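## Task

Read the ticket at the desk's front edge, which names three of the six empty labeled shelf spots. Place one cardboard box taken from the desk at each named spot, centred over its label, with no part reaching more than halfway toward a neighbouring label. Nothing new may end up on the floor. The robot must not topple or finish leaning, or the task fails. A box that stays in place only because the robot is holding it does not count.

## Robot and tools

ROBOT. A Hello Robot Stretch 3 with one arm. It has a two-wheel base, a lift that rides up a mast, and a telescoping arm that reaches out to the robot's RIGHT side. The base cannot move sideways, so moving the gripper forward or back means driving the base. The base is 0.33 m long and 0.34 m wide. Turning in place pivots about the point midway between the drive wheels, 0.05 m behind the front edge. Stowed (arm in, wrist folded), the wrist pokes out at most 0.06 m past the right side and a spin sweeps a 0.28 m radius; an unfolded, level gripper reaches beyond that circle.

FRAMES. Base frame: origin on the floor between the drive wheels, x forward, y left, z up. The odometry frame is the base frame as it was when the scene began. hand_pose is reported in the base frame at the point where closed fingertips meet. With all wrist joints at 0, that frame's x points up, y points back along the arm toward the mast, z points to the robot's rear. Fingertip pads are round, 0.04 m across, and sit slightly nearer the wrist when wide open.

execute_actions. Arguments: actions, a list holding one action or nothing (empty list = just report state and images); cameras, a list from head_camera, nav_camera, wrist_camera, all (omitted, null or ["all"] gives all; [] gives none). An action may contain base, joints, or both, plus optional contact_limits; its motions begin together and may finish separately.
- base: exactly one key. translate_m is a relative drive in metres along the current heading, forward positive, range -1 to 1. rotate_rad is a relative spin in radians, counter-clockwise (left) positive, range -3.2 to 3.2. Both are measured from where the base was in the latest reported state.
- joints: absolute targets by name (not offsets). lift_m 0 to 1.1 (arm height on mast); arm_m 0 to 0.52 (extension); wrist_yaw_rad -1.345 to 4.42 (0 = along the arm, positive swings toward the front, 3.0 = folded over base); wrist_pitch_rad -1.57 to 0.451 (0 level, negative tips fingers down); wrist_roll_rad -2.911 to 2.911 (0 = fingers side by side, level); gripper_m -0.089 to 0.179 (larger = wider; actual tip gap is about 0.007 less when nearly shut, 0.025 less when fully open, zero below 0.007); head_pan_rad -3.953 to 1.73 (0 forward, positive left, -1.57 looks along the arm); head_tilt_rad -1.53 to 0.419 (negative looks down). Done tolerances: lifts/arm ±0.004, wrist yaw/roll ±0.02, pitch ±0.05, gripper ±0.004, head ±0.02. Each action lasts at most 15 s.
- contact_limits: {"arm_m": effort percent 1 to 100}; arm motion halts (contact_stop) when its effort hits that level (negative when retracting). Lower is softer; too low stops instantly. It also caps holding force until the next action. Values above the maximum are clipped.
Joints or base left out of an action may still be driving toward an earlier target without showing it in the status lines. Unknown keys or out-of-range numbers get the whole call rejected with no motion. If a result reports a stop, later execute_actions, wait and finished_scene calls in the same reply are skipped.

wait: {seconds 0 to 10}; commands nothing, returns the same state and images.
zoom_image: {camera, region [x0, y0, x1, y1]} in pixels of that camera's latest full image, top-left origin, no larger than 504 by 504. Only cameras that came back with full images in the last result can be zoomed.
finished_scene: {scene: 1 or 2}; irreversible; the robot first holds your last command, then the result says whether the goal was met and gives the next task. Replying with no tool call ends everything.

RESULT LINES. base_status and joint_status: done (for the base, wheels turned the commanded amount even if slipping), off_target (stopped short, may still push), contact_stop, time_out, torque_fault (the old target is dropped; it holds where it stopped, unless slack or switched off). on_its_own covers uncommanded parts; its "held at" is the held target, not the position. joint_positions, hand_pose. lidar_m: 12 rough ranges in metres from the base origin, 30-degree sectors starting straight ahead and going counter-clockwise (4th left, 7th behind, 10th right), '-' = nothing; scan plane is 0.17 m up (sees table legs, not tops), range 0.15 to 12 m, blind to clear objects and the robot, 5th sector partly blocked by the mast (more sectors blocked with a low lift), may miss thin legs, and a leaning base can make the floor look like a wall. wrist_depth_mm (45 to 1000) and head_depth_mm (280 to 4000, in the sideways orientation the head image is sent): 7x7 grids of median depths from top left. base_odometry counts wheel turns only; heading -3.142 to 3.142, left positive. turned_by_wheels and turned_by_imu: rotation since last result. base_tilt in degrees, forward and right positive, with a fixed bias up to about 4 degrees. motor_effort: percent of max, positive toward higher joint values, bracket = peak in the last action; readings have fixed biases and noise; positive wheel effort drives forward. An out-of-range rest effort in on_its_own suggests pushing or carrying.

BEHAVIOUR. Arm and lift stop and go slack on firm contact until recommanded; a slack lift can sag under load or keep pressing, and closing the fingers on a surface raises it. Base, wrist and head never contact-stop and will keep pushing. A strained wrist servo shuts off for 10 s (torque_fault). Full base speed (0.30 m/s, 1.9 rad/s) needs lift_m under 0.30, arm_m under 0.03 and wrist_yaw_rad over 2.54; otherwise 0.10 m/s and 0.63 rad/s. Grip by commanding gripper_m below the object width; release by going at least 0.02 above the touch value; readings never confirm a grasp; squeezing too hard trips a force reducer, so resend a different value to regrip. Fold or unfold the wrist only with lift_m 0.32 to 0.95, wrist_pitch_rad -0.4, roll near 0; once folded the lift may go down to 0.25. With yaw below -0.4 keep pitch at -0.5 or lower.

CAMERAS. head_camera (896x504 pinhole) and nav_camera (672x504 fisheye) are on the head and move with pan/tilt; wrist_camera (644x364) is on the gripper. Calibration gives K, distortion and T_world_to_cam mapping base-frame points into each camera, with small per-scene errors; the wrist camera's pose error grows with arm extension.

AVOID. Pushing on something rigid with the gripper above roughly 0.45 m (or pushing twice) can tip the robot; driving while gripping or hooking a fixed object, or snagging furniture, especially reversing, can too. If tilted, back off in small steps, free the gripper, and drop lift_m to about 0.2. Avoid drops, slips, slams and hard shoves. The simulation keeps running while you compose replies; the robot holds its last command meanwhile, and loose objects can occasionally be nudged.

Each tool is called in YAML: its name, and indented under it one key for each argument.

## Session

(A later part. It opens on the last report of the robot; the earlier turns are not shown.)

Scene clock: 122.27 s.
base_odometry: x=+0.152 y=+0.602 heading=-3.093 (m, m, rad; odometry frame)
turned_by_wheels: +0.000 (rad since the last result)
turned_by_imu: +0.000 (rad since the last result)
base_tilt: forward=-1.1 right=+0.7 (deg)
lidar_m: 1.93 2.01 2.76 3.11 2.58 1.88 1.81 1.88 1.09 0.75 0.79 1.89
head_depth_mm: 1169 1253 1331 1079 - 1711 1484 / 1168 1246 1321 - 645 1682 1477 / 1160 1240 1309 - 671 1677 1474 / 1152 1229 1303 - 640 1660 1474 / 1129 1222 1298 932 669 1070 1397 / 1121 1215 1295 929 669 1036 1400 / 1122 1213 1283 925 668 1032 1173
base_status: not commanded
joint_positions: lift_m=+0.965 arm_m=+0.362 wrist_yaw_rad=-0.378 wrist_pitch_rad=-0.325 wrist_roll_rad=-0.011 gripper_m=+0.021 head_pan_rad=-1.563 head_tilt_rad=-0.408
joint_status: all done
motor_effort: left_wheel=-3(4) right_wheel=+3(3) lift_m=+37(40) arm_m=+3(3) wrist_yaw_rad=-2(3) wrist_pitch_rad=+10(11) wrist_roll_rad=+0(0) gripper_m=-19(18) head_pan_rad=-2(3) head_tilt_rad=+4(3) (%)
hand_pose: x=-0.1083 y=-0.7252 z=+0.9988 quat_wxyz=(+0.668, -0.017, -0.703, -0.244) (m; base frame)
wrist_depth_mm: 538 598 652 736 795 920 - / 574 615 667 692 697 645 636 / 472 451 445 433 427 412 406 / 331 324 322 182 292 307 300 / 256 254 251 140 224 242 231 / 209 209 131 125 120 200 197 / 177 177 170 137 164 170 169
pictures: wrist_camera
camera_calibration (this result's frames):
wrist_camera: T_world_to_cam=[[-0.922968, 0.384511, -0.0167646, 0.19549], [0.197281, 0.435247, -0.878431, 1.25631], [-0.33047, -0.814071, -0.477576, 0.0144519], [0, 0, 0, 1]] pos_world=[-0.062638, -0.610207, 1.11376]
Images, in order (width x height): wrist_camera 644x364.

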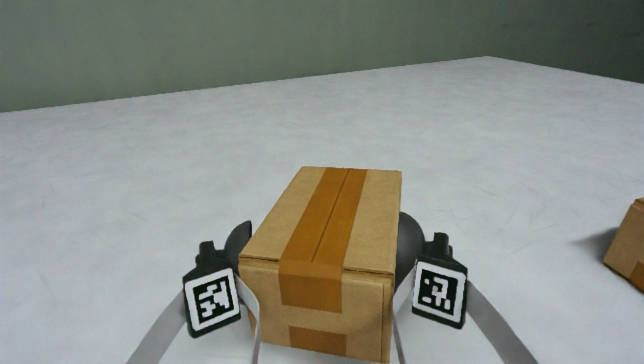

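execute_actions:
  actions:
    - {"joints":{"lift_m":0.97,"arm_m":0.08,"wrist_yaw_rad":1.3}}
  cameras: []

execute_actions:
  actions:
    - {"base":{"rotate_rad":1.49},"joints":{"lift_m":0.7,"arm_m":0,"wrist_yaw_rad":2.62}}
  cameras: []

execute_actions:
  actions:
    - {"base":{"translate_m":0.59},"joints":{"lift_m":0.29}}
  cameras: []

execute_actions:
  actions:
    - {"base":{"translate_m":1}}
  cameras: []

execute_actions:
  actions:
    - {"base":{"translate_m":1}}
  cameras: []

execute_actions:
  actions:
    - {"base":{"rotate_rad":1.665},"joints":{"lift_m":0.47,"wrist_yaw_rad":0,"head_tilt_rad":-0.9}}
  cameras: ["head_camera","wrist_camera"]

Scene clock: 127.10 s.
base_odometry: x=+0.152 y=+0.602 heading=-3.093 (m, m, rad; odometry frame)
turned_by_wheels: +0.000 (rad since the last result)
turned_by_imu: +0.001 (rad since the last result)
base_tilt: forward=-1.1 right=+0.6 (deg)
lidar_m: 1.93 2.02 2.76 3.12 2.57 1.88 1.81 1.87 1.09 0.75 0.79 1.89
head_depth_mm: 1173 1253 1330 939 - 1680 1481 / 1163 1242 1324 969 - - 1482 / 1158 1235 1313 936 705 - - / 1152 1228 1303 933 704 - - / 1130 1223 1303 932 670 1071 - / 1124 1222 1291 927 669 1085 - / 1117 1211 1287 926 669 - -
base_status: not commanded
joint_positions: lift_m=+0.970 arm_m=+0.080 wrist_yaw_rad=+1.298 wrist_pitch_rad=-0.326 wrist_roll_rad=-0.011 gripper_m=+0.021 head_pan_rad=-1.563 head_tilt_rad=-0.408
joint_status: all done
motor_effort: left_wheel=-3(3) right_wheel=+4(3) lift_m=+37(40) arm_m=-1(2) wrist_yaw_rad=+2(4) wrist_pitch_rad=+10(10) wrist_roll_rad=+0(0) gripper_m=-19(18) head_pan_rad=-1(2) head_tilt_rad=+4(3) (%)
hand_pose: x=+0.2050 y=-0.2886 z=+1.0037 quat_wxyz=(+0.628, +0.511, -0.483, +0.333) (m; base frame)
wrist_depth_mm: - - - - - - 973 / - - - - - 671 651 / - - - - 514 428 429 / - - - 182 - 358 311 / - - - 139 - - 296 / - - 131 125 120 - - / - - - 137 - - 613
pictures: none
No camera images: the call's "cameras" was empty. Leave "cameras" out to get every camera's image.

Scene clock: 130.40 s.
base_odometry: x=+0.152 y=+0.602 heading=-1.603 (m, m, rad; odometry frame)
turned_by_wheels: +1.490 (rad since the last result)
turned_by_imu: +1.503 (rad since the last result)
base_tilt: forward=-1.1 right=+0.6 (deg)
lidar_m: 3.09 2.80 1.92 1.81 1.84 1.09 0.75 0.79 1.76 1.92 1.96 2.56
head_depth_mm: 1793 1911 2051 2245 2346 1839 1484 / 1771 1882 2029 2191 2320 1834 1480 / 1727 1854 1987 2141 2284 1830 1477 / 1705 1823 1945 2104 2244 1820 1475 / 1680 1796 1922 2074 2213 1817 1479 / 1662 1770 1907 2032 2179 1819 1472 / 1644 1743 1873 2004 2146 1825 1478
base_status: done
joint_positions: lift_m=+0.700 arm_m=+0.000 wrist_yaw_rad=+2.617 wrist_pitch_rad=-0.326 wrist_roll_rad=-0.011 gripper_m=+0.021 head_pan_rad=-1.563 head_tilt_rad=-0.408
joint_status: all done
motor_effort: left_wheel=-4(11) right_wheel=+4(7) lift_m=+30(28) arm_m=-1(2) wrist_yaw_rad=+4(6) wrist_pitch_rad=+11(11) wrist_roll_rad=+0(0) gripper_m=-19(19) head_pan_rad=-2(2) head_tilt_rad=+3(4) (%)
hand_pose: x=+0.0965 y=+0.0582 z=+0.7339 quat_wxyz=(+0.293, +0.700, -0.068, +0.648) (m; base frame)
wrist_depth_mm: - - - - - - - / - - - - - - - / - - - - - - - / - - - 183 - - - / - - - 140 - - - / - - 131 124 120 - - / 959 950 905 137 873 917 893
pictures: none
No camera images: the call's "cameras" was empty. Leave "cameras" out to get every camera's image.

Scene clock: 136.57 s.
base_odometry: x=+0.133 y=+0.012 heading=-1.603 (m, m, rad; odometry frame)
turned_by_wheels: +0.000 (rad since the last result)
turned_by_imu: -0.001 (rad since the last result)
base_tilt: forward=-1.1 right=+0.6 (deg)
lidar_m: 2.52 2.56 1.98 1.86 1.89 1.63 1.93 1.34 2.01 1.87 1.93 2.47
head_depth_mm: 1723 1846 1980 2155 2295 1835 1482 / 1707 1806 1957 2105 2229 1822 1481 / 1679 1791 1914 2072 2224 1837 1479 / 1660 1769 1895 2037 2196 1823 1469 / 1654 1755 1872 2028 2185 1819 1477 / 1635 1749 1865 2005 2145 1819 1469 / 1616 1721 1834 1968 2104 1830 1472
base_status: done
joint_positions: lift_m=+0.290 arm_m=+0.000 wrist_yaw_rad=+2.618 wrist_pitch_rad=-0.327 wrist_roll_rad=-0.011 gripper_m=+0.021 head_pan_rad=-1.563 head_tilt_rad=-0.408
joint_status: all done
motor_effort: left_wheel=-4(15) right_wheel=+2(10) lift_m=+30(31) arm_m=-1(1) wrist_yaw_rad=+2(3) wrist_pitch_rad=+11(11) wrist_roll_rad=+0(0) gripper_m=-19(19) head_pan_rad=-2(2) head_tilt_rad=+4(3) (%)
hand_pose: x=+0.0963 y=+0.0582 z=+0.3237 quat_wxyz=(+0.293, +0.700, -0.068, +0.648) (m; base frame)
wrist_depth_mm: - - - - - - - / - - - - - - - / - - - - - - - / 884 909 895 183 810 832 828 / 719 696 701 139 626 665 653 / 579 581 131 125 120 550 544 / 489 487 461 137 452 473 462
pictures: none
No camera images: the call's "cameras" was empty. Leave "cameras" out to get every camera's image.

Scene clock: 141.63 s.
base_odometry: x=+0.100 y=-0.987 heading=-1.603 (m, m, rad; odometry frame)
turned_by_wheels: +0.000 (rad since the last result)
turned_by_imu: -0.003 (rad since the last result)
base_tilt: forward=-1.1 right=+0.6 (deg)
lidar_m: 1.53 1.63 2.08 1.94 1.98 2.55 2.34 2.53 1.94 1.81 1.71 1.65
head_depth_mm: 1656 1775 1914 2061 2214 1829 1483 / 1642 1744 1884 2037 2190 1830 1480 / 1620 1725 1855 2009 2153 1835 1480 / 1601 1702 1836 1965 2124 1835 1472 / 1586 1680 1799 1937 2104 1827 1472 / 1560 1663 1769 1909 2061 1825 1472 / 1527 1634 1743 1884 2035 1812 1474
base_status: done
joint_positions: lift_m=+0.290 arm_m=+0.000 wrist_yaw_rad=+2.618 wrist_pitch_rad=-0.327 wrist_roll_rad=-0.011 gripper_m=+0.021 head_pan_rad=-1.563 head_tilt_rad=-0.408
joint_status: not commanded
motor_effort: left_wheel=-3(10) right_wheel=+3(11) lift_m=+30(30) arm_m=-1(1) wrist_yaw_rad=+3(2) wrist_pitch_rad=+11(11) wrist_roll_rad=+0(0) gripper_m=-17(19) head_pan_rad=-2(2) head_tilt_rad=+4(4) (%)
hand_pose: x=+0.0963 y=+0.0582 z=+0.3237 quat_wxyz=(+0.293, +0.700, -0.068, +0.648) (m; base frame)
wrist_depth_mm: - - - - - - - / - - - - - - - / - - - - - - - / 894 903 896 183 795 850 845 / 712 709 690 139 619 658 653 / 582 579 132 125 120 542 549 / 493 483 470 137 451 470 467
pictures: none
No camera images: the call's "cameras" was empty. Leave "cameras" out to get every camera's image.

Scene clock: 146.70 s.
base_odometry: x=+0.068 y=-1.987 heading=-1.603 (m, m, rad; odometry frame)
turned_by_wheels: +0.000 (rad since the last result)
turned_by_imu: -0.003 (rad since the last result)
base_tilt: forward=-1.1 right=+0.6 (deg)
lidar_m: 0.78 0.54 0.89 1.60 2.07 2.66 3.31 2.70 1.85 1.30 0.79 0.80
head_depth_mm: 1579 1684 1819 1959 2123 1839 1484 / 1548 1665 1794 1940 2109 1843 1483 / 1535 1640 1760 1906 2073 1821 1480 / 1508 1613 1733 1874 2018 1829 1476 / 1498 1597 1704 1841 1947 1703 1478 / 1471 1563 1675 1816 1555 1596 1470 / 1457 1556 1662 1788 1561 1561 1474
base_status: done
joint_positions: lift_m=+0.290 arm_m=+0.000 wrist_yaw_rad=+2.618 wrist_pitch_rad=-0.327 wrist_roll_rad=-0.011 gripper_m=+0.021 head_pan_rad=-1.563 head_tilt_rad=-0.408
joint_status: not commanded
motor_effort: left_wheel=-2(9) right_wheel=+2(11) lift_m=+30(30) arm_m=-1(1) wrist_yaw_rad=+3(2) wrist_pitch_rad=+11(11) wrist_roll_rad=+0(0) gripper_m=-18(18) head_pan_rad=-2(2) head_tilt_rad=+4(3) (%)
hand_pose: x=+0.0963 y=+0.0582 z=+0.3237 quat_wxyz=(+0.293, +0.700, -0.068, +0.648) (m; base frame)
wrist_depth_mm: - - - 878 915 729 520 / - - - 969 948 749 558 / - - - - - 557 595 / 909 902 908 183 823 590 611 / 707 717 682 139 613 550 502 / 584 577 132 124 121 534 451 / 488 488 472 137 453 470 450
pictures: none
No camera images: the call's "cameras" was empty. Leave "cameras" out to get every camera's image.

Scene clock: 150.27 s.
base_odometry: x=+0.068 y=-1.987 heading=+0.061 (m, m, rad; odometry frame)
turned_by_wheels: +1.665 (rad since the last result)
turned_by_imu: +1.679 (rad since the last result)
base_tilt: forward=-1.1 right=+0.6 (deg)
lidar_m: 2.03 2.11 2.90 3.48 2.43 1.78 1.30 0.79 0.80 0.56 0.54 0.89
head_depth_mm: 556 807 954 1082 1014 1260 1163 / 552 806 954 1077 1010 1263 1182 / 551 806 950 1074 1010 1258 1204 / 547 804 951 1071 983 1021 - / 543 805 950 1068 1000 1247 1151 / 539 781 874 884 1087 1266 1146 / 514 554 652 1234 1431 1280 1149
base_status: done
joint_positions: lift_m=+0.470 arm_m=+0.000 wrist_yaw_rad=+0.003 wrist_pitch_rad=-0.327 wrist_roll_rad=-0.011 gripper_m=+0.021 head_pan_rad=-1.564 head_tilt_rad=-0.889
joint_status: all done
motor_effort: left_wheel=-4(13) right_wheel=+3(9) lift_m=+37(37) arm_m=-1(1) wrist_yaw_rad=-4(5) wrist_pitch_rad=+11(11) wrist_roll_rad=+0(0) gripper_m=-19(18) head_pan_rad=-2(2) head_tilt_rad=-6(33) (%)
hand_pose: x=-0.0208 y=-0.3801 z=+0.5034 quat_wxyz=(+0.702, +0.117, -0.693, -0.114) (m; base frame)
wrist_depth_mm: 249 322 474 472 475 474 469 / 536 319 491 495 504 510 500 / 591 316 447 437 435 421 413 / 627 316 329 182 310 315 304 / 709 363 312 139 614 654 650 / 735 747 131 125 120 645 649 / 672 697 525 138 533 560 548
pictures: head_camera (sideways: a quarter turn clockwise sets it upright), wrist_camera
camera_calibration (this result's frames):
head_camera: T_world_to_cam=[[0.00796007, 0.756888, -0.653497, 0.86654], [0.999659, -0.0222831, -0.013632, 0.0168227], [-0.0248798, -0.653165, -0.756807, 0.943381], [0, 0, 0, 1]] pos_world=[-0.00024356, -0.0393154, 1.28047]
wrist_camera: T_world_to_cam=[[-0.999766, 0.0137552, -0.016725, -0.00731241], [0.0212717, 0.479169, -0.877465, 0.666163], [-0.00405556, -0.877615, -0.479349, 0.0711835], [0, 0, 0, 1]] pos_world=[-0.0211924, -0.256632, 0.618534]
Images, in order (width x height): head_camera 896x504, wrist_camera 644x364.

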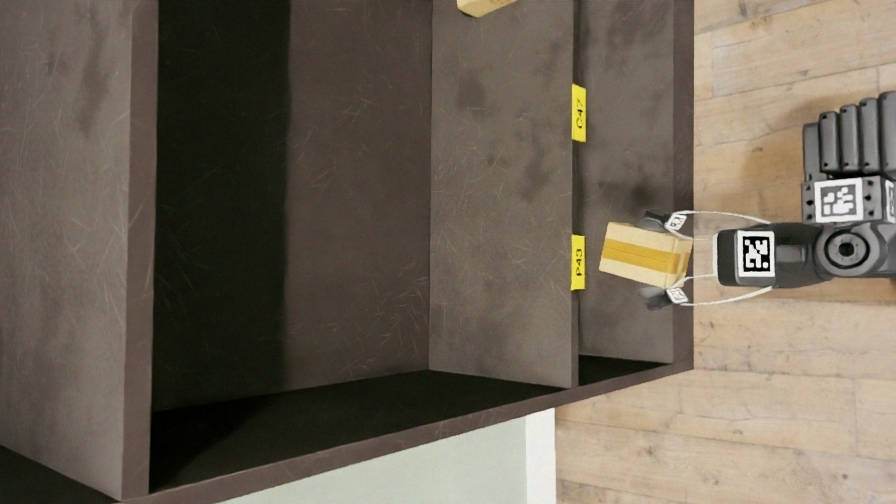

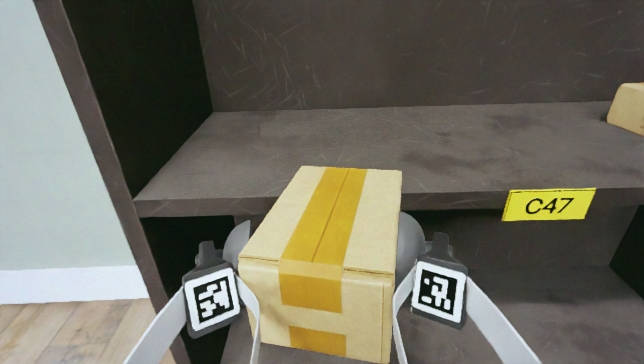

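execute_actions:
  actions:
    - {"joints":{"arm_m":0.25}}
  cameras: []

execute_actions:
  actions:
    - {"joints":{"lift_m":0.452}}
  cameras: []

execute_actions:
  actions:
    - {"joints":{"gripper_m":0.12}}
  cameras: []

execute_actions:
  actions:
    - {"joints":{"arm_m":0.05,"lift_m":0.46,"head_pan_rad":-1.9}}
  cameras: ["head_camera"]

execute_actions:
  actions:
    - {"base":{"rotate_rad":1.27},"joints":{"lift_m":0.29,"arm_m":0,"wrist_yaw_rad":2.62,"gripper_m":0.04}}
  cameras: []

execute_actions:
  actions:
    - {"base":{"translate_m":1}}
  cameras: []

execute_actions:
  actions:
    - {"base":{"translate_m":1}}
  cameras: []

execute_actions:
  actions:
    - {"base":{"translate_m":0.71},"joints":{"lift_m":0.9}}
  cameras: []

execute_actions:
  actions:
    - {"base":{"rotate_rad":1.885},"joints":{"lift_m":1.0,"wrist_yaw_rad":0.3,"gripper_m":0.16,"head_pan_rad":-1.57,"head_tilt_rad":-0.4}}
  cameras: ["head_camera","wrist_camera"]

Scene clock: 155.47 s.
base_odometry: x=+0.068 y=-1.987 heading=+0.061 (m, m, rad; odometry frame)
turned_by_wheels: +0.000 (rad since the last result)
turned_by_imu: +0.001 (rad since the last result)
base_tilt: forward=-1.1 right=+0.7 (deg)
lidar_m: 2.04 2.11 2.90 3.50 2.43 1.78 1.30 0.79 0.80 0.56 0.54 0.89
head_depth_mm: 556 807 955 1082 1011 1265 1164 / 554 808 953 1076 1012 1261 1176 / 549 803 950 1073 1007 1257 1160 / 546 805 954 1063 - 1251 1152 / 542 804 949 1068 1000 1249 1151 / 538 781 874 885 1086 1264 1147 / 514 554 652 1232 1425 1282 1145
base_status: not commanded
joint_positions: lift_m=+0.470 arm_m=+0.250 wrist_yaw_rad=+0.002 wrist_pitch_rad=-0.327 wrist_roll_rad=-0.011 gripper_m=+0.021 head_pan_rad=-1.564 head_tilt_rad=-0.889
joint_status: all done
motor_effort: left_wheel=-3(3) right_wheel=+3(3) lift_m=+37(37) arm_m=+3(7) wrist_yaw_rad=-2(4) wrist_pitch_rad=+11(11) wrist_roll_rad=+0(0) gripper_m=-18(19) head_pan_rad=-2(2) head_tilt_rad=-6(5) (%)
hand_pose: x=-0.0211 y=-0.6296 z=+0.5034 quat_wxyz=(+0.702, +0.117, -0.693, -0.114) (m; base frame)
wrist_depth_mm: 216 249 249 250 250 249 251 / 214 268 266 267 270 269 267 / 213 285 290 287 293 292 288 / 211 299 311 182 298 301 302 / 212 257 255 140 228 245 243 / 202 213 131 125 121 204 201 / 181 180 174 138 168 174 173
pictures: none
No camera images: the call's "cameras" was empty. Leave "cameras" out to get every camera's image.

Scene clock: 156.37 s.
base_odometry: x=+0.068 y=-1.987 heading=+0.061 (m, m, rad; odometry frame)
turned_by_wheels: +0.000 (rad since the last result)
turned_by_imu: +0.000 (rad since the last result)
base_tilt: forward=-1.2 right=+0.6 (deg)
lidar_m: 2.03 2.12 2.90 3.49 2.43 1.79 1.30 0.79 0.80 0.56 0.54 0.88
head_depth_mm: 556 807 954 1080 1012 1264 1164 / 553 804 954 1076 1009 1257 1163 / 550 805 949 1074 995 1258 1148 / 546 800 950 1067 - 1249 1152 / 542 803 949 1068 1001 1242 1150 / 539 780 873 879 1088 1263 1149 / 514 556 651 1233 1421 1282 1146
base_status: not commanded
joint_positions: lift_m=+0.452 arm_m=+0.250 wrist_yaw_rad=+0.002 wrist_pitch_rad=-0.327 wrist_roll_rad=-0.011 gripper_m=+0.021 head_pan_rad=-1.564 head_tilt_rad=-0.889
joint_status: all done
motor_effort: left_wheel=-4(3) right_wheel=+3(3) lift_m=+30(28) arm_m=+3(3) wrist_yaw_rad=-2(2) wrist_pitch_rad=+11(11) wrist_roll_rad=+0(0) gripper_m=-18(18) head_pan_rad=-2(2) head_tilt_rad=-6(7) (%)
hand_pose: x=-0.0211 y=-0.6296 z=+0.4856 quat_wxyz=(+0.702, +0.117, -0.693, -0.114) (m; base frame)
wrist_depth_mm: 216 250 247 249 248 249 248 / 214 270 268 268 269 269 270 / 214 283 290 288 290 290 290 / 211 277 290 183 264 276 270 / 212 229 226 139 204 218 215 / 190 188 131 125 120 182 178 / 160 160 154 137 148 154 153
pictures: none
No camera images: the call's "cameras" was empty. Leave "cameras" out to get every camera's image.

Scene clock: 157.87 s.
base_odometry: x=+0.068 y=-1.987 heading=+0.061 (m, m, rad; odometry frame)
turned_by_wheels: +0.000 (rad since the last result)
turned_by_imu: +0.000 (rad since the last result)
base_tilt: forward=-1.1 right=+0.6 (deg)
lidar_m: 2.03 2.12 2.90 3.49 2.43 1.79 1.30 0.79 0.80 0.56 0.54 0.89
head_depth_mm: 556 807 957 1080 1013 1264 1166 / 553 805 952 1079 1014 1258 1170 / 550 807 953 1077 995 1255 1152 / 547 806 952 1067 - 1252 1156 / 542 803 948 1070 998 1248 1149 / 538 780 875 883 1089 1262 1145 / 514 554 650 1234 1428 1281 1142
base_status: not commanded
joint_positions: lift_m=+0.452 arm_m=+0.250 wrist_yaw_rad=+0.002 wrist_pitch_rad=-0.322 wrist_roll_rad=-0.011 gripper_m=+0.120 head_pan_rad=-1.564 head_tilt_rad=-0.889
joint_status: all done
motor_effort: left_wheel=-4(4) right_wheel=+4(4) lift_m=+30(30) arm_m=+3(3) wrist_yaw_rad=-2(2) wrist_pitch_rad=+9(11) wrist_roll_rad=+0(0) gripper_m=+0(86) head_pan_rad=-2(3) head_tilt_rad=-5(6) (%)
hand_pose: x=-0.0211 y=-0.6302 z=+0.4869 quat_wxyz=(+0.702, +0.115, -0.694, -0.112) (m; base frame)
wrist_depth_mm: 218 251 249 250 249 249 250 / 214 267 267 268 268 266 269 / 213 284 286 288 289 287 290 / 212 284 295 188 285 280 277 / 212 234 230 147 206 227 219 / 190 197 175 129 178 - 180 / 165 155 155 140 152 151 155
pictures: none
No camera images: the call's "cameras" was empty. Leave "cameras" out to get every camera's image.

Scene clock: 160.57 s.
base_odometry: x=+0.068 y=-1.987 heading=+0.061 (m, m, rad; odometry frame)
turned_by_wheels: +0.000 (rad since the last result)
turned_by_imu: +0.001 (rad since the last result)
base_tilt: forward=-1.1 right=+0.6 (deg)
lidar_m: 2.03 2.11 2.90 3.49 2.43 1.79 1.30 0.79 0.80 0.56 0.54 0.88
head_depth_mm: 605 940 1035 1083 1422 1307 1160 / 576 938 1130 1080 1381 1297 1163 / 551 897 1071 1078 1330 1292 1192 / 545 864 1020 1097 1277 1295 - / 542 827 973 1085 1004 1249 1116 / 539 797 932 1061 976 1225 1146 / 534 770 893 1035 956 1220 1147
base_status: not commanded
joint_positions: lift_m=+0.460 arm_m=+0.050 wrist_yaw_rad=+0.002 wrist_pitch_rad=-0.321 wrist_roll_rad=-0.011 gripper_m=+0.120 head_pan_rad=-1.893 head_tilt_rad=-0.889
joint_status: all done
motor_effort: left_wheel=-4(4) right_wheel=+3(3) lift_m=+36(36) arm_m=-1(5) wrist_yaw_rad=-2(2) wrist_pitch_rad=+8(9) wrist_roll_rad=+0(0) gripper_m=+0(1) head_pan_rad=-3(19) head_tilt_rad=-6(5) (%)
hand_pose: x=-0.0211 y=-0.4308 z=+0.4950 quat_wxyz=(+0.702, +0.114, -0.694, -0.112) (m; base frame)
wrist_depth_mm: 224 320 423 425 428 424 424 / 223 320 456 457 460 453 459 / 232 315 436 316 414 414 401 / 405 291 312 310 303 302 297 / 620 265 267 262 262 257 261 / 680 289 619 634 627 - 622 / 684 381 547 561 547 534 551
pictures: head_camera (sideways: a quarter turn clockwise sets it upright)
camera_calibration (this result's frames):
head_camera: T_world_to_cam=[[0.25236, 0.713622, -0.653497, 0.865049], [0.938709, -0.344442, -0.013632, 0.0171945], [-0.23482, -0.610003, -0.756807, 0.944661], [0, 0, 0, 1]] pos_world=[-0.0126198, -0.0351498, 1.28047]
Images, in order (width x height): head_camera 896x504.

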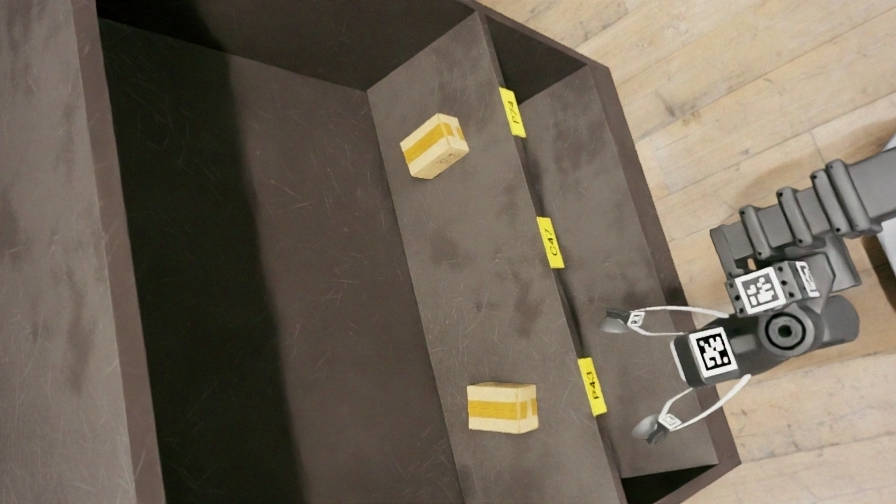

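Scene clock: 163.43 s.
base_odometry: x=+0.068 y=-1.987 heading=+1.331 (m, m, rad; odometry frame)
turned_by_wheels: +1.270 (rad since the last result)
turned_by_imu: +1.280 (rad since the last result)
base_tilt: forward=-1.1 right=+0.6 (deg)
lidar_m: 3.32 3.51 2.04 1.72 1.30 0.79 0.78 0.54 0.89 1.47 2.03 2.31
head_depth_mm: 901 990 1105 1250 1390 1166 1143 / 984 1098 1240 1420 1472 1299 1156 / 917 1087 1312 1589 1464 1291 1175 / 849 979 1169 1440 1466 1289 1190 / 1265 1143 1732 1582 1467 1293 1185 / 1447 1295 1841 1666 1459 1281 1151 / 1431 1656 1903 1684 1462 1277 1146
base_status: done
joint_positions: lift_m=+0.290 arm_m=+0.000 wrist_yaw_rad=+2.617 wrist_pitch_rad=-0.320 wrist_roll_rad=-0.011 gripper_m=+0.040 head_pan_rad=-1.893 head_tilt_rad=-0.889
joint_status: all done
motor_effort: left_wheel=-4(13) right_wheel=+3(9) lift_m=+30(27) arm_m=-1(5) wrist_yaw_rad=+4(4) wrist_pitch_rad=+8(9) wrist_roll_rad=+0(0) gripper_m=+0(85) head_pan_rad=-2(2) head_tilt_rad=-5(5) (%)
hand_pose: x=+0.0968 y=+0.0588 z=+0.3254 quat_wxyz=(+0.290, +0.700, -0.070, +0.649) (m; base frame)
wrist_depth_mm: - - - - - - - / - - - - - - - / - - - - - - - / 932 920 888 878 888 852 854 / 731 701 716 703 718 673 668 / 581 567 578 562 - 548 557 / 501 491 468 475 471 473 470
pictures: none
No camera images: the call's "cameras" was empty. Leave "cameras" out to get every camera's image.

Scene clock: 168.50 s.
base_odometry: x=+0.305 y=-1.015 heading=+1.331 (m, m, rad; odometry frame)
turned_by_wheels: +0.000 (rad since the last result)
turned_by_imu: -0.003 (rad since the last result)
base_tilt: forward=-1.1 right=+0.7 (deg)
lidar_m: 2.57 2.38 2.37 2.02 2.01 1.72 1.48 1.52 1.92 1.74 1.74 1.97
head_depth_mm: 1764 2085 1967 1719 1483 1302 1162 / 2103 2117 2045 1724 1480 1299 1160 / 2274 2471 2041 1702 1477 1295 1171 / 2113 2331 2023 1699 1470 1290 1193 / 1945 2231 1997 1691 1466 1286 1189 / 1823 2080 1995 1687 1460 1282 1151 / 1701 1922 1991 1695 1457 1279 1144
base_status: done
joint_positions: lift_m=+0.290 arm_m=+0.000 wrist_yaw_rad=+2.617 wrist_pitch_rad=-0.320 wrist_roll_rad=-0.011 gripper_m=+0.040 head_pan_rad=-1.893 head_tilt_rad=-0.889
joint_status: not commanded
motor_effort: left_wheel=-3(9) right_wheel=+2(10) lift_m=+30(30) arm_m=-1(1) wrist_yaw_rad=+4(3) wrist_pitch_rad=+8(8) wrist_roll_rad=+0(0) gripper_m=+0(0) head_pan_rad=-3(2) head_tilt_rad=-5(5) (%)
hand_pose: x=+0.0967 y=+0.0588 z=+0.3254 quat_wxyz=(+0.290, +0.700, -0.070, +0.649) (m; base frame)
wrist_depth_mm: - - - - - - - / - - - - - - - / - - - - - - - / 943 892 876 874 851 863 855 / 720 705 713 683 704 667 656 / 592 572 580 576 - 563 559 / 494 490 468 477 467 469 465
pictures: none
No camera images: the call's "cameras" was empty. Leave "cameras" out to get every camera's image.

Scene clock: 173.57 s.
base_odometry: x=+0.543 y=-0.044 heading=+1.331 (m, m, rad; odometry frame)
turned_by_wheels: +0.000 (rad since the last result)
turned_by_imu: -0.003 (rad since the last result)
base_tilt: forward=-1.1 right=+0.6 (deg)
lidar_m: 1.56 1.47 1.81 2.30 2.32 2.63 2.47 2.42 1.72 1.45 1.45 1.63
head_depth_mm: 2288 2505 2051 1726 1480 1297 1163 / 2063 2351 2040 1718 1474 1301 1157 / 1892 2205 2026 1708 1471 1293 1174 / 1713 2013 2023 1693 1471 1294 1189 / 1413 1839 1977 1698 1460 1283 1187 / 1344 1701 1899 1696 1463 1279 1146 / 1378 1585 1800 1675 1451 1276 1145
base_status: done
joint_positions: lift_m=+0.290 arm_m=+0.000 wrist_yaw_rad=+2.618 wrist_pitch_rad=-0.320 wrist_roll_rad=-0.011 gripper_m=+0.040 head_pan_rad=-1.893 head_tilt_rad=-0.889
joint_status: not commanded
motor_effort: left_wheel=-3(9) right_wheel=+2(9) lift_m=+30(30) arm_m=-1(1) wrist_yaw_rad=+3(3) wrist_pitch_rad=+8(8) wrist_roll_rad=+0(0) gripper_m=+1(1) head_pan_rad=-2(2) head_tilt_rad=-5(5) (%)
hand_pose: x=+0.0967 y=+0.0588 z=+0.3254 quat_wxyz=(+0.290, +0.700, -0.070, +0.649) (m; base frame)
wrist_depth_mm: - - - - - - - / - - - - - - - / - - - - - - - / 913 888 893 876 856 849 852 / 734 700 703 684 724 691 661 / 581 581 591 569 - 556 557 / 494 487 470 489 466 477 474
pictures: none
No camera images: the call's "cameras" was empty. Leave "cameras" out to get every camera's image.

Scene clock: 181.30 s.
base_odometry: x=+0.712 y=+0.646 heading=+1.331 (m, m, rad; odometry frame)
turned_by_wheels: +0.000 (rad since the last result)
turned_by_imu: -0.001 (rad since the last result)
base_tilt: forward=-1.1 right=+0.7 (deg)
lidar_m: 0.86 1.33 0.95 2.49 2.51 2.86 3.18 2.69 1.46 1.23 1.23 1.39
head_depth_mm: 1941 2300 2046 1797 - - 1137 / 1752 2092 2041 - - 1264 1157 / 1601 1880 2038 - - 1294 1176 / 1480 1721 1926 - - 1295 1155 / 1366 1568 1830 1771 - - - / 1270 1443 1663 1715 - - - / 1190 1343 1525 1656 - 1250 1179
base_status: done
joint_positions: lift_m=+0.900 arm_m=+0.000 wrist_yaw_rad=+2.618 wrist_pitch_rad=-0.320 wrist_roll_rad=-0.011 gripper_m=+0.040 head_pan_rad=-1.893 head_tilt_rad=-0.889
joint_status: all done
motor_effort: left_wheel=-3(9) right_wheel=+1(10) lift_m=+36(37) arm_m=-1(1) wrist_yaw_rad=+3(3) wrist_pitch_rad=+8(8) wrist_roll_rad=+0(0) gripper_m=-1(0) head_pan_rad=-2(1) head_tilt_rad=-5(5) (%)
hand_pose: x=+0.0966 y=+0.0588 z=+0.9352 quat_wxyz=(+0.290, +0.700, -0.070, +0.649) (m; base frame)
wrist_depth_mm: - - - - 793 - 728 / - - - - - 478 411 / - - - - - - - / - - - - - - - / - - - - - - - / - - - - - - - / - - - - - - -
pictures: none
No camera images: the call's "cameras" was empty. Leave "cameras" out to get every camera's image.

Scene clock: 185.27 s.
base_odometry: x=+0.712 y=+0.646 heading=-3.067 (m, m, rad; odometry frame)
turned_by_wheels: +1.885 (rad since the last result)
turned_by_imu: +1.902 (rad since the last result)
base_tilt: forward=-1.1 right=+0.6 (deg)
lidar_m: 2.51 2.64 3.33 3.10 1.73 1.27 1.23 1.28 1.38 0.86 0.95 1.14
head_depth_mm: 1163 1246 1336 1445 - - - / 1161 1239 1324 1381 656 - - / 1152 1233 1307 934 643 - - / 1149 1221 1299 933 703 - - / 1143 1218 1295 932 681 - - / 1135 1208 1285 925 668 1642 1414 / 1128 1206 1283 927 639 1620 1431
base_status: done
joint_positions: lift_m=+1.000 arm_m=+0.000 wrist_yaw_rad=+0.303 wrist_pitch_rad=-0.319 wrist_roll_rad=-0.011 gripper_m=+0.160 head_pan_rad=-1.577 head_tilt_rad=-0.409
joint_status: all done
motor_effort: left_wheel=-4(10) right_wheel=+3(8) lift_m=+36(35) arm_m=-1(1) wrist_yaw_rad=-3(4) wrist_pitch_rad=+8(8) wrist_roll_rad=+0(0) gripper_m=+2(90) head_pan_rad=+2(18) head_tilt_rad=+4(29) (%)
hand_pose: x=+0.0488 y=-0.3703 z=+1.0353 quat_wxyz=(+0.711, +0.217, -0.669, -0.005) (m; base frame)
wrist_depth_mm: - - - - 940 882 834 / - 938 908 883 859 838 874 / 581 566 454 552 451 533 904 / 468 433 402 399 389 385 377 / - - - - 331 317 299 / - - - - - - - / - - - - - - -
pictures: head_camera (sideways: a quarter turn clockwise sets it upright), wrist_camera
camera_calibration (this result's frames):
head_camera: T_world_to_cam=[[0.015735, 0.368996, -0.929298, 1.22606], [0.999252, -0.0386367, 0.00157804, -0.00297273], [-0.0353227, -0.928628, -0.369328, 0.439348], [0, 0, 0, 1]] pos_world=[-0.000802585, -0.0445348, 1.30164]
wrist_camera: T_world_to_cam=[[-0.959209, -0.282196, -0.0168563, -0.0404019], [-0.119068, 0.457362, -0.881273, 1.12942], [0.256402, -0.843318, -0.472306, 0.327784], [0, 0, 0, 1]] pos_world=[0.0116793, -0.251528, 1.14946]
Images, in order (width x height): head_camera 896x504, wrist_camera 644x364.

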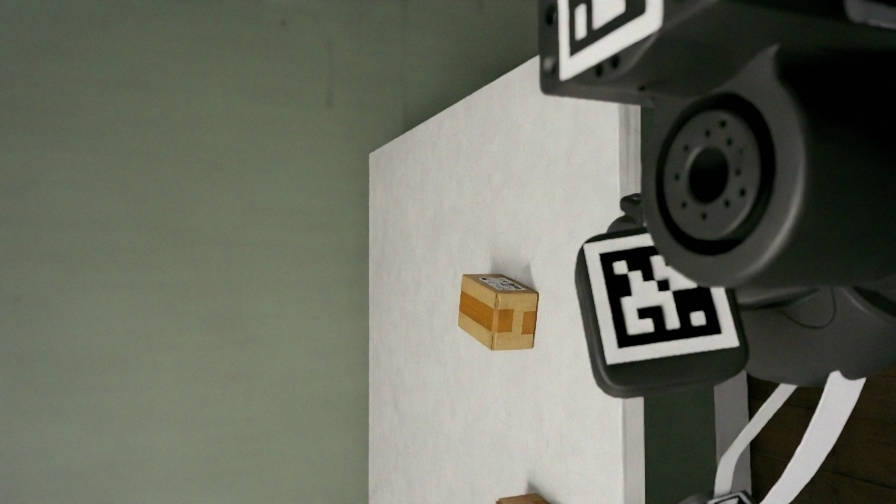

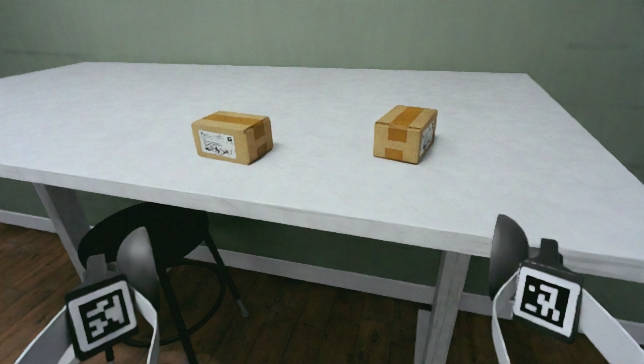

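execute_actions:
  actions:
    - {"base":{"translate_m":0.095},"joints":{"arm_m":0.32,"wrist_yaw_rad":-0.2}}
  cameras: []

execute_actions:
  actions:
    - {"joints":{"lift_m":0.946}}
  cameras: ["wrist_camera"]

execute_actions:
  actions:
    - {"joints":{"gripper_m":0.02}}
  cameras: ["wrist_camera"]

Scene clock: 190.10 s.
base_odometry: x=+0.617 y=+0.639 heading=-3.068 (m, m, rad; odometry frame)
turned_by_wheels: +0.000 (rad since the last result)
turned_by_imu: +0.000 (rad since the last result)
base_tilt: forward=-1.1 right=+0.7 (deg)
lidar_m: 2.41 2.53 3.27 3.07 1.86 1.37 1.32 1.38 0.89 0.88 0.89 1.07
head_depth_mm: 1171 1247 1326 - 618 1701 1486 / 1160 1236 1308 879 643 1685 1478 / 1154 1236 1290 - 643 1164 1228 / 1145 1223 1286 - 641 1658 1473 / 1140 1221 1291 930 639 1652 1475 / 1135 1213 1290 929 638 1645 1476 / 1130 1203 1280 924 635 1636 1472
base_status: done
joint_positions: lift_m=+1.000 arm_m=+0.320 wrist_yaw_rad=-0.198 wrist_pitch_rad=-0.319 wrist_roll_rad=-0.011 gripper_m=+0.160 head_pan_rad=-1.577 head_tilt_rad=-0.408
joint_status: all done
motor_effort: left_wheel=-4(6) right_wheel=+3(7) lift_m=+36(36) arm_m=+3(6) wrist_yaw_rad=-2(5) wrist_pitch_rad=+8(8) wrist_roll_rad=+0(0) gripper_m=+1(1) head_pan_rad=+3(2) head_tilt_rad=+4(4) (%)
hand_pose: x=-0.0679 y=-0.6958 z=+1.0353 quat_wxyz=(+0.688, +0.044, -0.702, -0.181) (m; base frame)
wrist_depth_mm: 600 635 670 706 735 800 851 / 642 654 720 748 779 833 917 / 576 565 567 543 527 922 - / 417 407 400 395 385 383 - / 320 321 314 308 302 314 311 / 260 255 257 187 249 243 244 / - 212 217 158 205 208 203
pictures: none
No camera images: the call's "cameras" was empty. Leave "cameras" out to get every camera's image.

Scene clock: 191.43 s.
base_odometry: x=+0.617 y=+0.639 heading=-3.068 (m, m, rad; odometry frame)
turned_by_wheels: +0.000 (rad since the last result)
turned_by_imu: +0.000 (rad since the last result)
base_tilt: forward=-1.1 right=+0.6 (deg)
lidar_m: 2.42 2.53 3.27 3.07 1.87 1.37 1.33 1.37 0.89 0.88 0.90 1.07
head_depth_mm: 1167 1245 1332 1401 - 1713 1440 / 1162 1243 1319 - 628 1679 1477 / 1153 1227 1309 - 604 1163 1227 / 1150 1224 1298 - 590 1659 1476 / 1143 1215 1292 931 640 1653 1478 / 1134 1211 1283 927 640 1652 1473 / 1129 1202 1275 925 636 1637 1463
base_status: not commanded
joint_positions: lift_m=+0.946 arm_m=+0.320 wrist_yaw_rad=-0.198 wrist_pitch_rad=-0.319 wrist_roll_rad=-0.011 gripper_m=+0.160 head_pan_rad=-1.577 head_tilt_rad=-0.408
joint_status: all done
motor_effort: left_wheel=-4(4) right_wheel=+3(3) lift_m=+29(29) arm_m=+3(3) wrist_yaw_rad=-2(2) wrist_pitch_rad=+8(8) wrist_roll_rad=+0(0) gripper_m=+0(0) head_pan_rad=+3(2) head_tilt_rad=+4(3) (%)
hand_pose: x=-0.0679 y=-0.6958 z=+0.9815 quat_wxyz=(+0.688, +0.044, -0.702, -0.181) (m; base frame)
wrist_depth_mm: 587 621 664 715 738 797 846 / 638 640 676 635 761 831 891 / 423 412 400 389 388 381 - / 298 291 288 180 276 275 272 / 231 234 224 141 209 225 212 / 193 184 176 125 167 176 177 / - 152 156 138 145 148 146
pictures: wrist_camera
camera_calibration (this result's frames):
wrist_camera: T_world_to_cam=[[-0.976917, 0.212952, -0.0168562, 0.0982467], [0.115123, 0.458371, -0.881274, 1.23366], [-0.179943, -0.862872, -0.472306, 0.014537], [0, 0, 0, 1]] pos_world=[-0.0434285, -0.573853, 1.09572]
Images, in order (width x height): wrist_camera 644x364.

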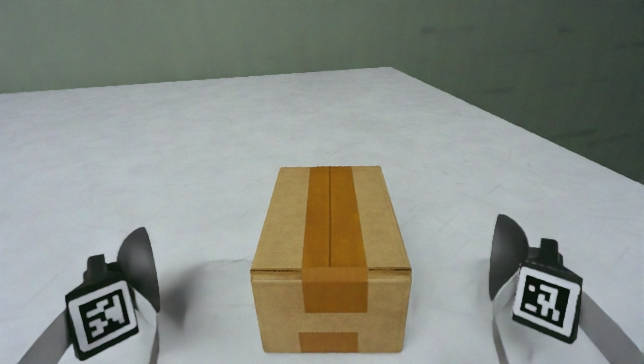

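Scene clock: 193.33 s.
base_odometry: x=+0.617 y=+0.639 heading=-3.068 (m, m, rad; odometry frame)
turned_by_wheels: +0.000 (rad since the last result)
turned_by_imu: +0.000 (rad since the last result)
base_tilt: forward=-1.1 right=+0.6 (deg)
lidar_m: 2.42 2.53 3.25 3.10 1.86 1.37 1.32 1.38 0.89 0.88 0.89 1.07
head_depth_mm: 1167 1242 1334 1409 - 1709 1445 / 1160 1239 1314 - 629 1682 1472 / 1156 1233 1310 - 613 1163 1228 / 1150 1227 1303 - 589 1653 1481 / 1142 1216 1286 931 640 1657 1479 / 1138 1210 1286 929 639 1653 1465 / 1130 1203 1277 924 636 1639 1471
base_status: not commanded
joint_positions: lift_m=+0.946 arm_m=+0.320 wrist_yaw_rad=-0.198 wrist_pitch_rad=-0.319 wrist_roll_rad=-0.011 gripper_m=+0.021 head_pan_rad=-1.577 head_tilt_rad=-0.408
joint_status: all done
motor_effort: left_wheel=-4(4) right_wheel=+3(4) lift_m=+29(29) arm_m=+3(3) wrist_yaw_rad=-2(2) wrist_pitch_rad=+8(8) wrist_roll_rad=+0(0) gripper_m=-19(98) head_pan_rad=+3(3) head_tilt_rad=+4(3) (%)
hand_pose: x=-0.0680 y=-0.6958 z=+0.9815 quat_wxyz=(+0.688, +0.044, -0.702, -0.181) (m; base frame)
wrist_depth_mm: 600 632 648 702 724 784 829 / 623 634 653 632 750 856 906 / 421 410 396 394 384 373 - / 297 291 285 180 276 272 272 / 229 228 225 141 200 216 212 / 187 185 127 125 124 179 177 / 158 157 151 139 146 151 150
pictures: wrist_camera
camera_calibration (this result's frames):
wrist_camera: T_world_to_cam=[[-0.976856, 0.213235, -0.0168591, 0.0983832], [0.115258, 0.458337, -0.881273, 1.23365], [-0.180191, -0.86282, -0.472306, 0.0145525], [0, 0, 0, 1]] pos_world=[-0.0434601, -0.57385, 1.09572]
Images, in order (width x height): wrist_camera 644x364.

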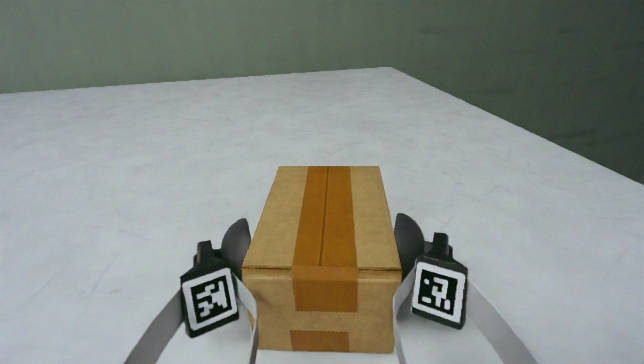

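execute_actions:
  actions:
    - {"joints":{"lift_m":0.97,"arm_m":0.03,"wrist_yaw_rad":0}}
  cameras: []

execute_actions:
  actions:
    - {"base":{"rotate_rad":1.672},"joints":{"lift_m":0.7,"arm_m":0,"wrist_yaw_rad":2.62}}
  cameras: []

execute_actions:
  actions:
    - {"base":{"translate_m":0.55},"joints":{"lift_m":0.29}}
  cameras: []

execute_actions:
  actions:
    - {"base":{"translate_m":1}}
  cameras: []

execute_actions:
  actions:
    - {"base":{"translate_m":1}}
  cameras: []

execute_actions:
  actions:
    - {"base":{"rotate_rad":1.48},"joints":{"lift_m":0.68,"wrist_yaw_rad":0,"head_tilt_rad":-0.9}}
  cameras: ["head_camera","wrist_camera"]

Scene clock: 198.40 s.
base_odometry: x=+0.617 y=+0.639 heading=-3.068 (m, m, rad; odometry frame)
turned_by_wheels: +0.000 (rad since the last result)
turned_by_imu: +0.001 (rad since the last result)
base_tilt: forward=-1.1 right=+0.7 (deg)
lidar_m: 2.41 2.53 3.28 3.09 1.86 1.37 1.32 1.38 0.89 0.88 0.89 1.07
head_depth_mm: 1161 1244 1340 1390 676 - - / 1160 1239 1319 939 691 - - / 1156 1235 1302 937 672 - - / 1149 1222 1298 931 672 - - / 1141 1217 1288 932 640 1669 1439 / 1137 1213 1289 929 638 1649 1470 / 1135 1202 1277 926 635 1631 1474
base_status: not commanded
joint_positions: lift_m=+0.970 arm_m=+0.030 wrist_yaw_rad=-0.002 wrist_pitch_rad=-0.326 wrist_roll_rad=-0.011 gripper_m=+0.021 head_pan_rad=-1.577 head_tilt_rad=-0.408
joint_status: all done
motor_effort: left_wheel=-4(4) right_wheel=+4(4) lift_m=+37(39) arm_m=-1(3) wrist_yaw_rad=+2(5) wrist_pitch_rad=+10(11) wrist_roll_rad=+0(0) gripper_m=-19(18) head_pan_rad=+2(2) head_tilt_rad=+4(4) (%)
hand_pose: x=-0.0219 y=-0.4102 z=+1.0036 quat_wxyz=(+0.702, +0.115, -0.694, -0.115) (m; base frame)
wrist_depth_mm: 920 921 925 927 973 955 956 / 813 775 753 736 695 - - / 487 350 459 447 441 427 - / 341 339 332 182 319 319 314 / 297 298 288 141 288 - - / 746 - 127 125 124 - - / - - - 139 - - -
pictures: none
No camera images: the call's "cameras" was empty. Leave "cameras" out to get every camera's image.

Scene clock: 202.03 s.
base_odometry: x=+0.617 y=+0.639 heading=-1.396 (m, m, rad; odometry frame)
turned_by_wheels: +1.672 (rad since the last result)
turned_by_imu: +1.687 (rad since the last result)
base_tilt: forward=-1.1 right=+0.6 (deg)
lidar_m: 3.07 1.70 1.34 1.32 1.42 0.88 1.33 0.89 2.14 2.42 2.62 3.18
head_depth_mm: 2125 2260 2437 2605 2436 1836 1480 / 2118 2263 2422 2629 2420 1833 1480 / 2129 2278 2425 2635 2403 1833 1476 / 2149 2288 2449 2648 2416 1836 1472 / 2131 2286 2453 2632 2404 1816 1473 / 2166 2321 2487 2682 2401 1826 1471 / 2186 2322 2513 2713 2394 1821 1471
base_status: done
joint_positions: lift_m=+0.700 arm_m=+0.000 wrist_yaw_rad=+2.617 wrist_pitch_rad=-0.326 wrist_roll_rad=-0.011 gripper_m=+0.021 head_pan_rad=-1.577 head_tilt_rad=-0.408
joint_status: all done
motor_effort: left_wheel=-4(10) right_wheel=+4(7) lift_m=+30(30) arm_m=-1(6) wrist_yaw_rad=+4(6) wrist_pitch_rad=+10(10) wrist_roll_rad=+0(0) gripper_m=-19(19) head_pan_rad=+2(3) head_tilt_rad=+4(3) (%)
hand_pose: x=+0.0965 y=+0.0582 z=+0.7339 quat_wxyz=(+0.293, +0.700, -0.068, +0.648) (m; base frame)
wrist_depth_mm: - - - - - - - / - - - - - - - / - - - - - - - / - - - 183 - - - / - - - 141 - - - / - - 127 125 124 - - / 917 949 900 139 870 912 913
pictures: none
No camera images: the call's "cameras" was empty. Leave "cameras" out to get every camera's image.

Scene clock: 208.10 s.
base_odometry: x=+0.712 y=+0.097 heading=-1.396 (m, m, rad; odometry frame)
turned_by_wheels: +0.000 (rad since the last result)
turned_by_imu: -0.001 (rad since the last result)
base_tilt: forward=-1.1 right=+0.6 (deg)
lidar_m: 2.54 1.62 1.28 1.26 1.36 1.90 1.41 1.41 2.51 2.46 2.69 2.64
head_depth_mm: 2160 2320 2485 2633 2446 1833 1480 / 2184 2302 2479 2678 2425 1828 1474 / 2177 2321 2493 2672 2419 1827 1476 / 2206 2355 2517 2736 2408 1835 1480 / 2216 2371 2545 2730 2407 1822 1477 / 2222 2372 2548 2764 2396 1816 1474 / 2240 2394 2563 2759 2407 1828 1473
base_status: done
joint_positions: lift_m=+0.290 arm_m=+0.000 wrist_yaw_rad=+2.618 wrist_pitch_rad=-0.327 wrist_roll_rad=-0.011 gripper_m=+0.021 head_pan_rad=-1.577 head_tilt_rad=-0.408
joint_status: all done
motor_effort: left_wheel=-4(11) right_wheel=+3(9) lift_m=+30(34) arm_m=-1(1) wrist_yaw_rad=+2(3) wrist_pitch_rad=+11(11) wrist_roll_rad=+0(0) gripper_m=-18(19) head_pan_rad=+2(2) head_tilt_rad=+4(4) (%)
hand_pose: x=+0.0963 y=+0.0582 z=+0.3238 quat_wxyz=(+0.293, +0.700, -0.068, +0.648) (m; base frame)
wrist_depth_mm: 912 - - - - - - / - - - - - - - / - - - - - - - / 894 882 876 182 864 830 842 / 708 709 702 141 626 678 656 / 596 574 127 124 124 544 546 / 500 481 472 139 458 469 467
pictures: none
No camera images: the call's "cameras" was empty. Leave "cameras" out to get every camera's image.

Scene clock: 213.17 s.
base_odometry: x=+0.886 y=-0.888 heading=-1.396 (m, m, rad; odometry frame)
turned_by_wheels: +0.000 (rad since the last result)
turned_by_imu: -0.003 (rad since the last result)
base_tilt: forward=-1.1 right=+0.6 (deg)
lidar_m: 1.55 1.49 1.17 1.16 1.24 1.85 2.39 2.46 2.64 2.60 2.15 1.73
head_depth_mm: 2276 2425 2596 2791 2427 1840 1482 / 2283 2459 2594 2805 2418 1838 1478 / 2289 2460 2629 2828 2407 1828 1478 / 2305 2457 2657 2866 2404 1825 1480 / 2326 2455 2634 2854 2395 1824 1475 / 2333 2479 2654 2847 2403 1816 1468 / 2339 2488 2662 2855 2392 1834 1483
base_status: done
joint_positions: lift_m=+0.290 arm_m=+0.000 wrist_yaw_rad=+2.618 wrist_pitch_rad=-0.327 wrist_roll_rad=-0.011 gripper_m=+0.021 head_pan_rad=-1.577 head_tilt_rad=-0.408
joint_status: not commanded
motor_effort: left_wheel=-3(9) right_wheel=+3(10) lift_m=+30(30) arm_m=-1(1) wrist_yaw_rad=+3(2) wrist_pitch_rad=+11(11) wrist_roll_rad=+0(0) gripper_m=-18(19) head_pan_rad=+3(2) head_tilt_rad=+4(3) (%)
hand_pose: x=+0.0963 y=+0.0582 z=+0.3238 quat_wxyz=(+0.293, +0.700, -0.068, +0.648) (m; base frame)
wrist_depth_mm: 921 940 - - - - - / 912 - - - - - - / 959 - - - - - - / 944 882 881 181 846 831 822 / 707 703 678 142 612 671 669 / 582 571 127 125 124 554 561 / 499 484 469 139 454 468 465
pictures: none
No camera images: the call's "cameras" was empty. Leave "cameras" out to get every camera's image.

Scene clock: 218.23 s.
base_odometry: x=+1.060 y=-1.873 heading=-1.396 (m, m, rad; odometry frame)
turned_by_wheels: +0.000 (rad since the last result)
turned_by_imu: -0.003 (rad since the last result)
base_tilt: forward=-1.1 right=+0.7 (deg)
lidar_m: 0.82 0.77 1.07 1.05 1.13 1.67 3.35 3.46 2.75 1.69 1.00 0.60
head_depth_mm: 2373 2512 2732 2925 2421 1839 1483 / 2372 2555 2736 2945 2399 1834 1480 / 2401 2562 2739 2941 2407 1831 1473 / 2401 2567 2742 2628 2404 1826 1475 / 2408 2571 2759 2561 2408 1828 1472 / 2430 2573 2772 2960 2410 1829 1469 / 2399 2531 1646 1754 1858 1736 1472
base_status: done
joint_positions: lift_m=+0.290 arm_m=+0.000 wrist_yaw_rad=+2.618 wrist_pitch_rad=-0.327 wrist_roll_rad=-0.011 gripper_m=+0.021 head_pan_rad=-1.577 head_tilt_rad=-0.408
joint_status: not commanded
motor_effort: left_wheel=-2(9) right_wheel=+2(9) lift_m=+30(30) arm_m=-1(1) wrist_yaw_rad=+2(3) wrist_pitch_rad=+11(11) wrist_roll_rad=+0(0) gripper_m=-19(19) head_pan_rad=+3(2) head_tilt_rad=+4(4) (%)
hand_pose: x=+0.0963 y=+0.0582 z=+0.3238 quat_wxyz=(+0.293, +0.700, -0.068, +0.648) (m; base frame)
wrist_depth_mm: 796 888 974 - - 737 645 / 863 932 - - - 806 656 / 898 - - - - 826 678 / 876 897 889 183 789 665 632 / 702 721 696 141 620 609 526 / 575 584 127 125 124 558 500 / 493 490 473 139 461 465 465
pictures: none
No camera images: the call's "cameras" was empty. Leave "cameras" out to get every camera's image.

Scene clock: 222.60 s.
base_odometry: x=+1.060 y=-1.873 heading=+0.084 (m, m, rad; odometry frame)
turned_by_wheels: +1.480 (rad since the last result)
turned_by_imu: +1.493 (rad since the last result)
base_tilt: forward=-1.1 right=+0.6 (deg)
lidar_m: 1.05 1.09 1.51 3.37 3.41 2.80 2.29 1.00 0.60 0.82 0.78 1.09
head_depth_mm: 557 650 721 1369 1484 1324 - / 553 833 933 865 1393 1330 - / 550 851 955 884 1333 1314 - / 547 848 955 859 646 - - / 543 845 949 876 1346 1265 1153 / 538 845 951 870 1342 1265 1149 / 534 846 949 869 1340 1257 1142
base_status: done
joint_positions: lift_m=+0.680 arm_m=+0.000 wrist_yaw_rad=+0.003 wrist_pitch_rad=-0.327 wrist_roll_rad=-0.011 gripper_m=+0.021 head_pan_rad=-1.577 head_tilt_rad=-0.889
joint_status: all done
motor_effort: left_wheel=-4(13) right_wheel=+3(9) lift_m=+37(41) arm_m=-1(1) wrist_yaw_rad=-4(5) wrist_pitch_rad=+11(11) wrist_roll_rad=+0(0) gripper_m=-19(19) head_pan_rad=+2(3) head_tilt_rad=-5(33) (%)
hand_pose: x=-0.0208 y=-0.3801 z=+0.7135 quat_wxyz=(+0.702, +0.117, -0.693, -0.114) (m; base frame)
wrist_depth_mm: 506 515 505 514 505 380 292 / 545 546 548 548 535 376 615 / 521 519 506 496 488 384 675 / 378 374 365 181 351 350 728 / 654 714 687 142 545 452 813 / 656 787 126 125 124 668 902 / 656 784 774 139 649 864 905
pictures: head_camera (sideways: a quarter turn clockwise sets it upright), wrist_camera
camera_calibration (this result's frames):
head_camera: T_world_to_cam=[[0.0179918, 0.756722, -0.653489, 0.866469], [0.999276, -0.0355313, -0.0136323, 0.0168255], [-0.0335352, -0.65277, -0.756814, 0.943442], [0, 0, 0, 1]] pos_world=[-0.000764121, -0.0392276, 1.28047]
wrist_camera: T_world_to_cam=[[-0.999763, 0.0139165, -0.0167226, -0.00377842], [0.0213453, 0.478831, -0.877647, 0.850535], [-0.00420649, -0.877797, -0.479015, 0.171552], [0, 0, 0, 1]] pos_world=[-0.0212108, -0.256622, 0.828583]
Images, in order (width x height): head_camera 896x504, wrist_camera 644x364.

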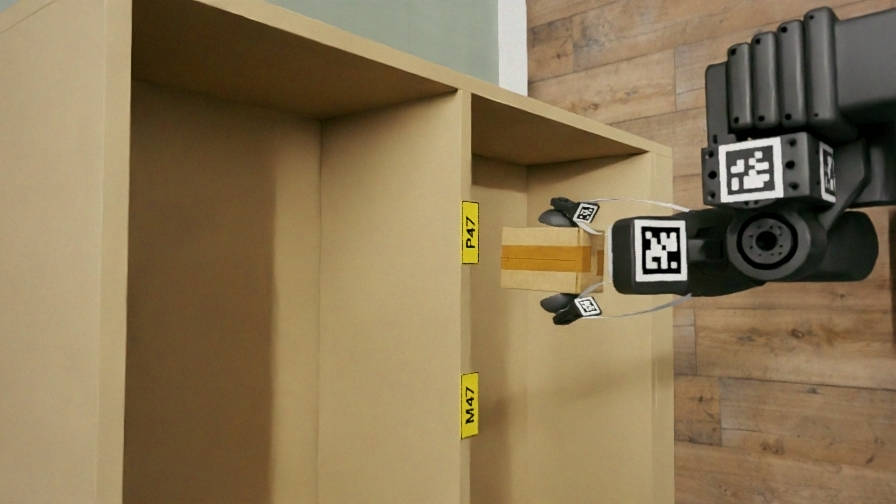

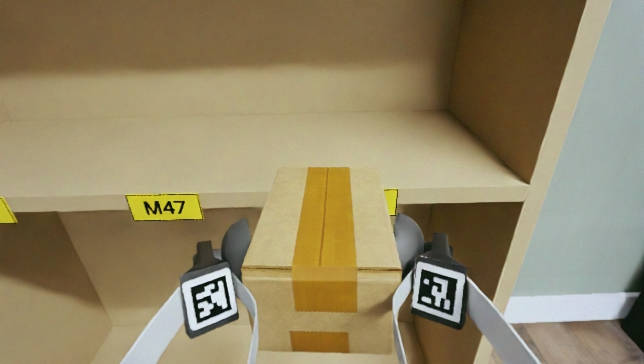

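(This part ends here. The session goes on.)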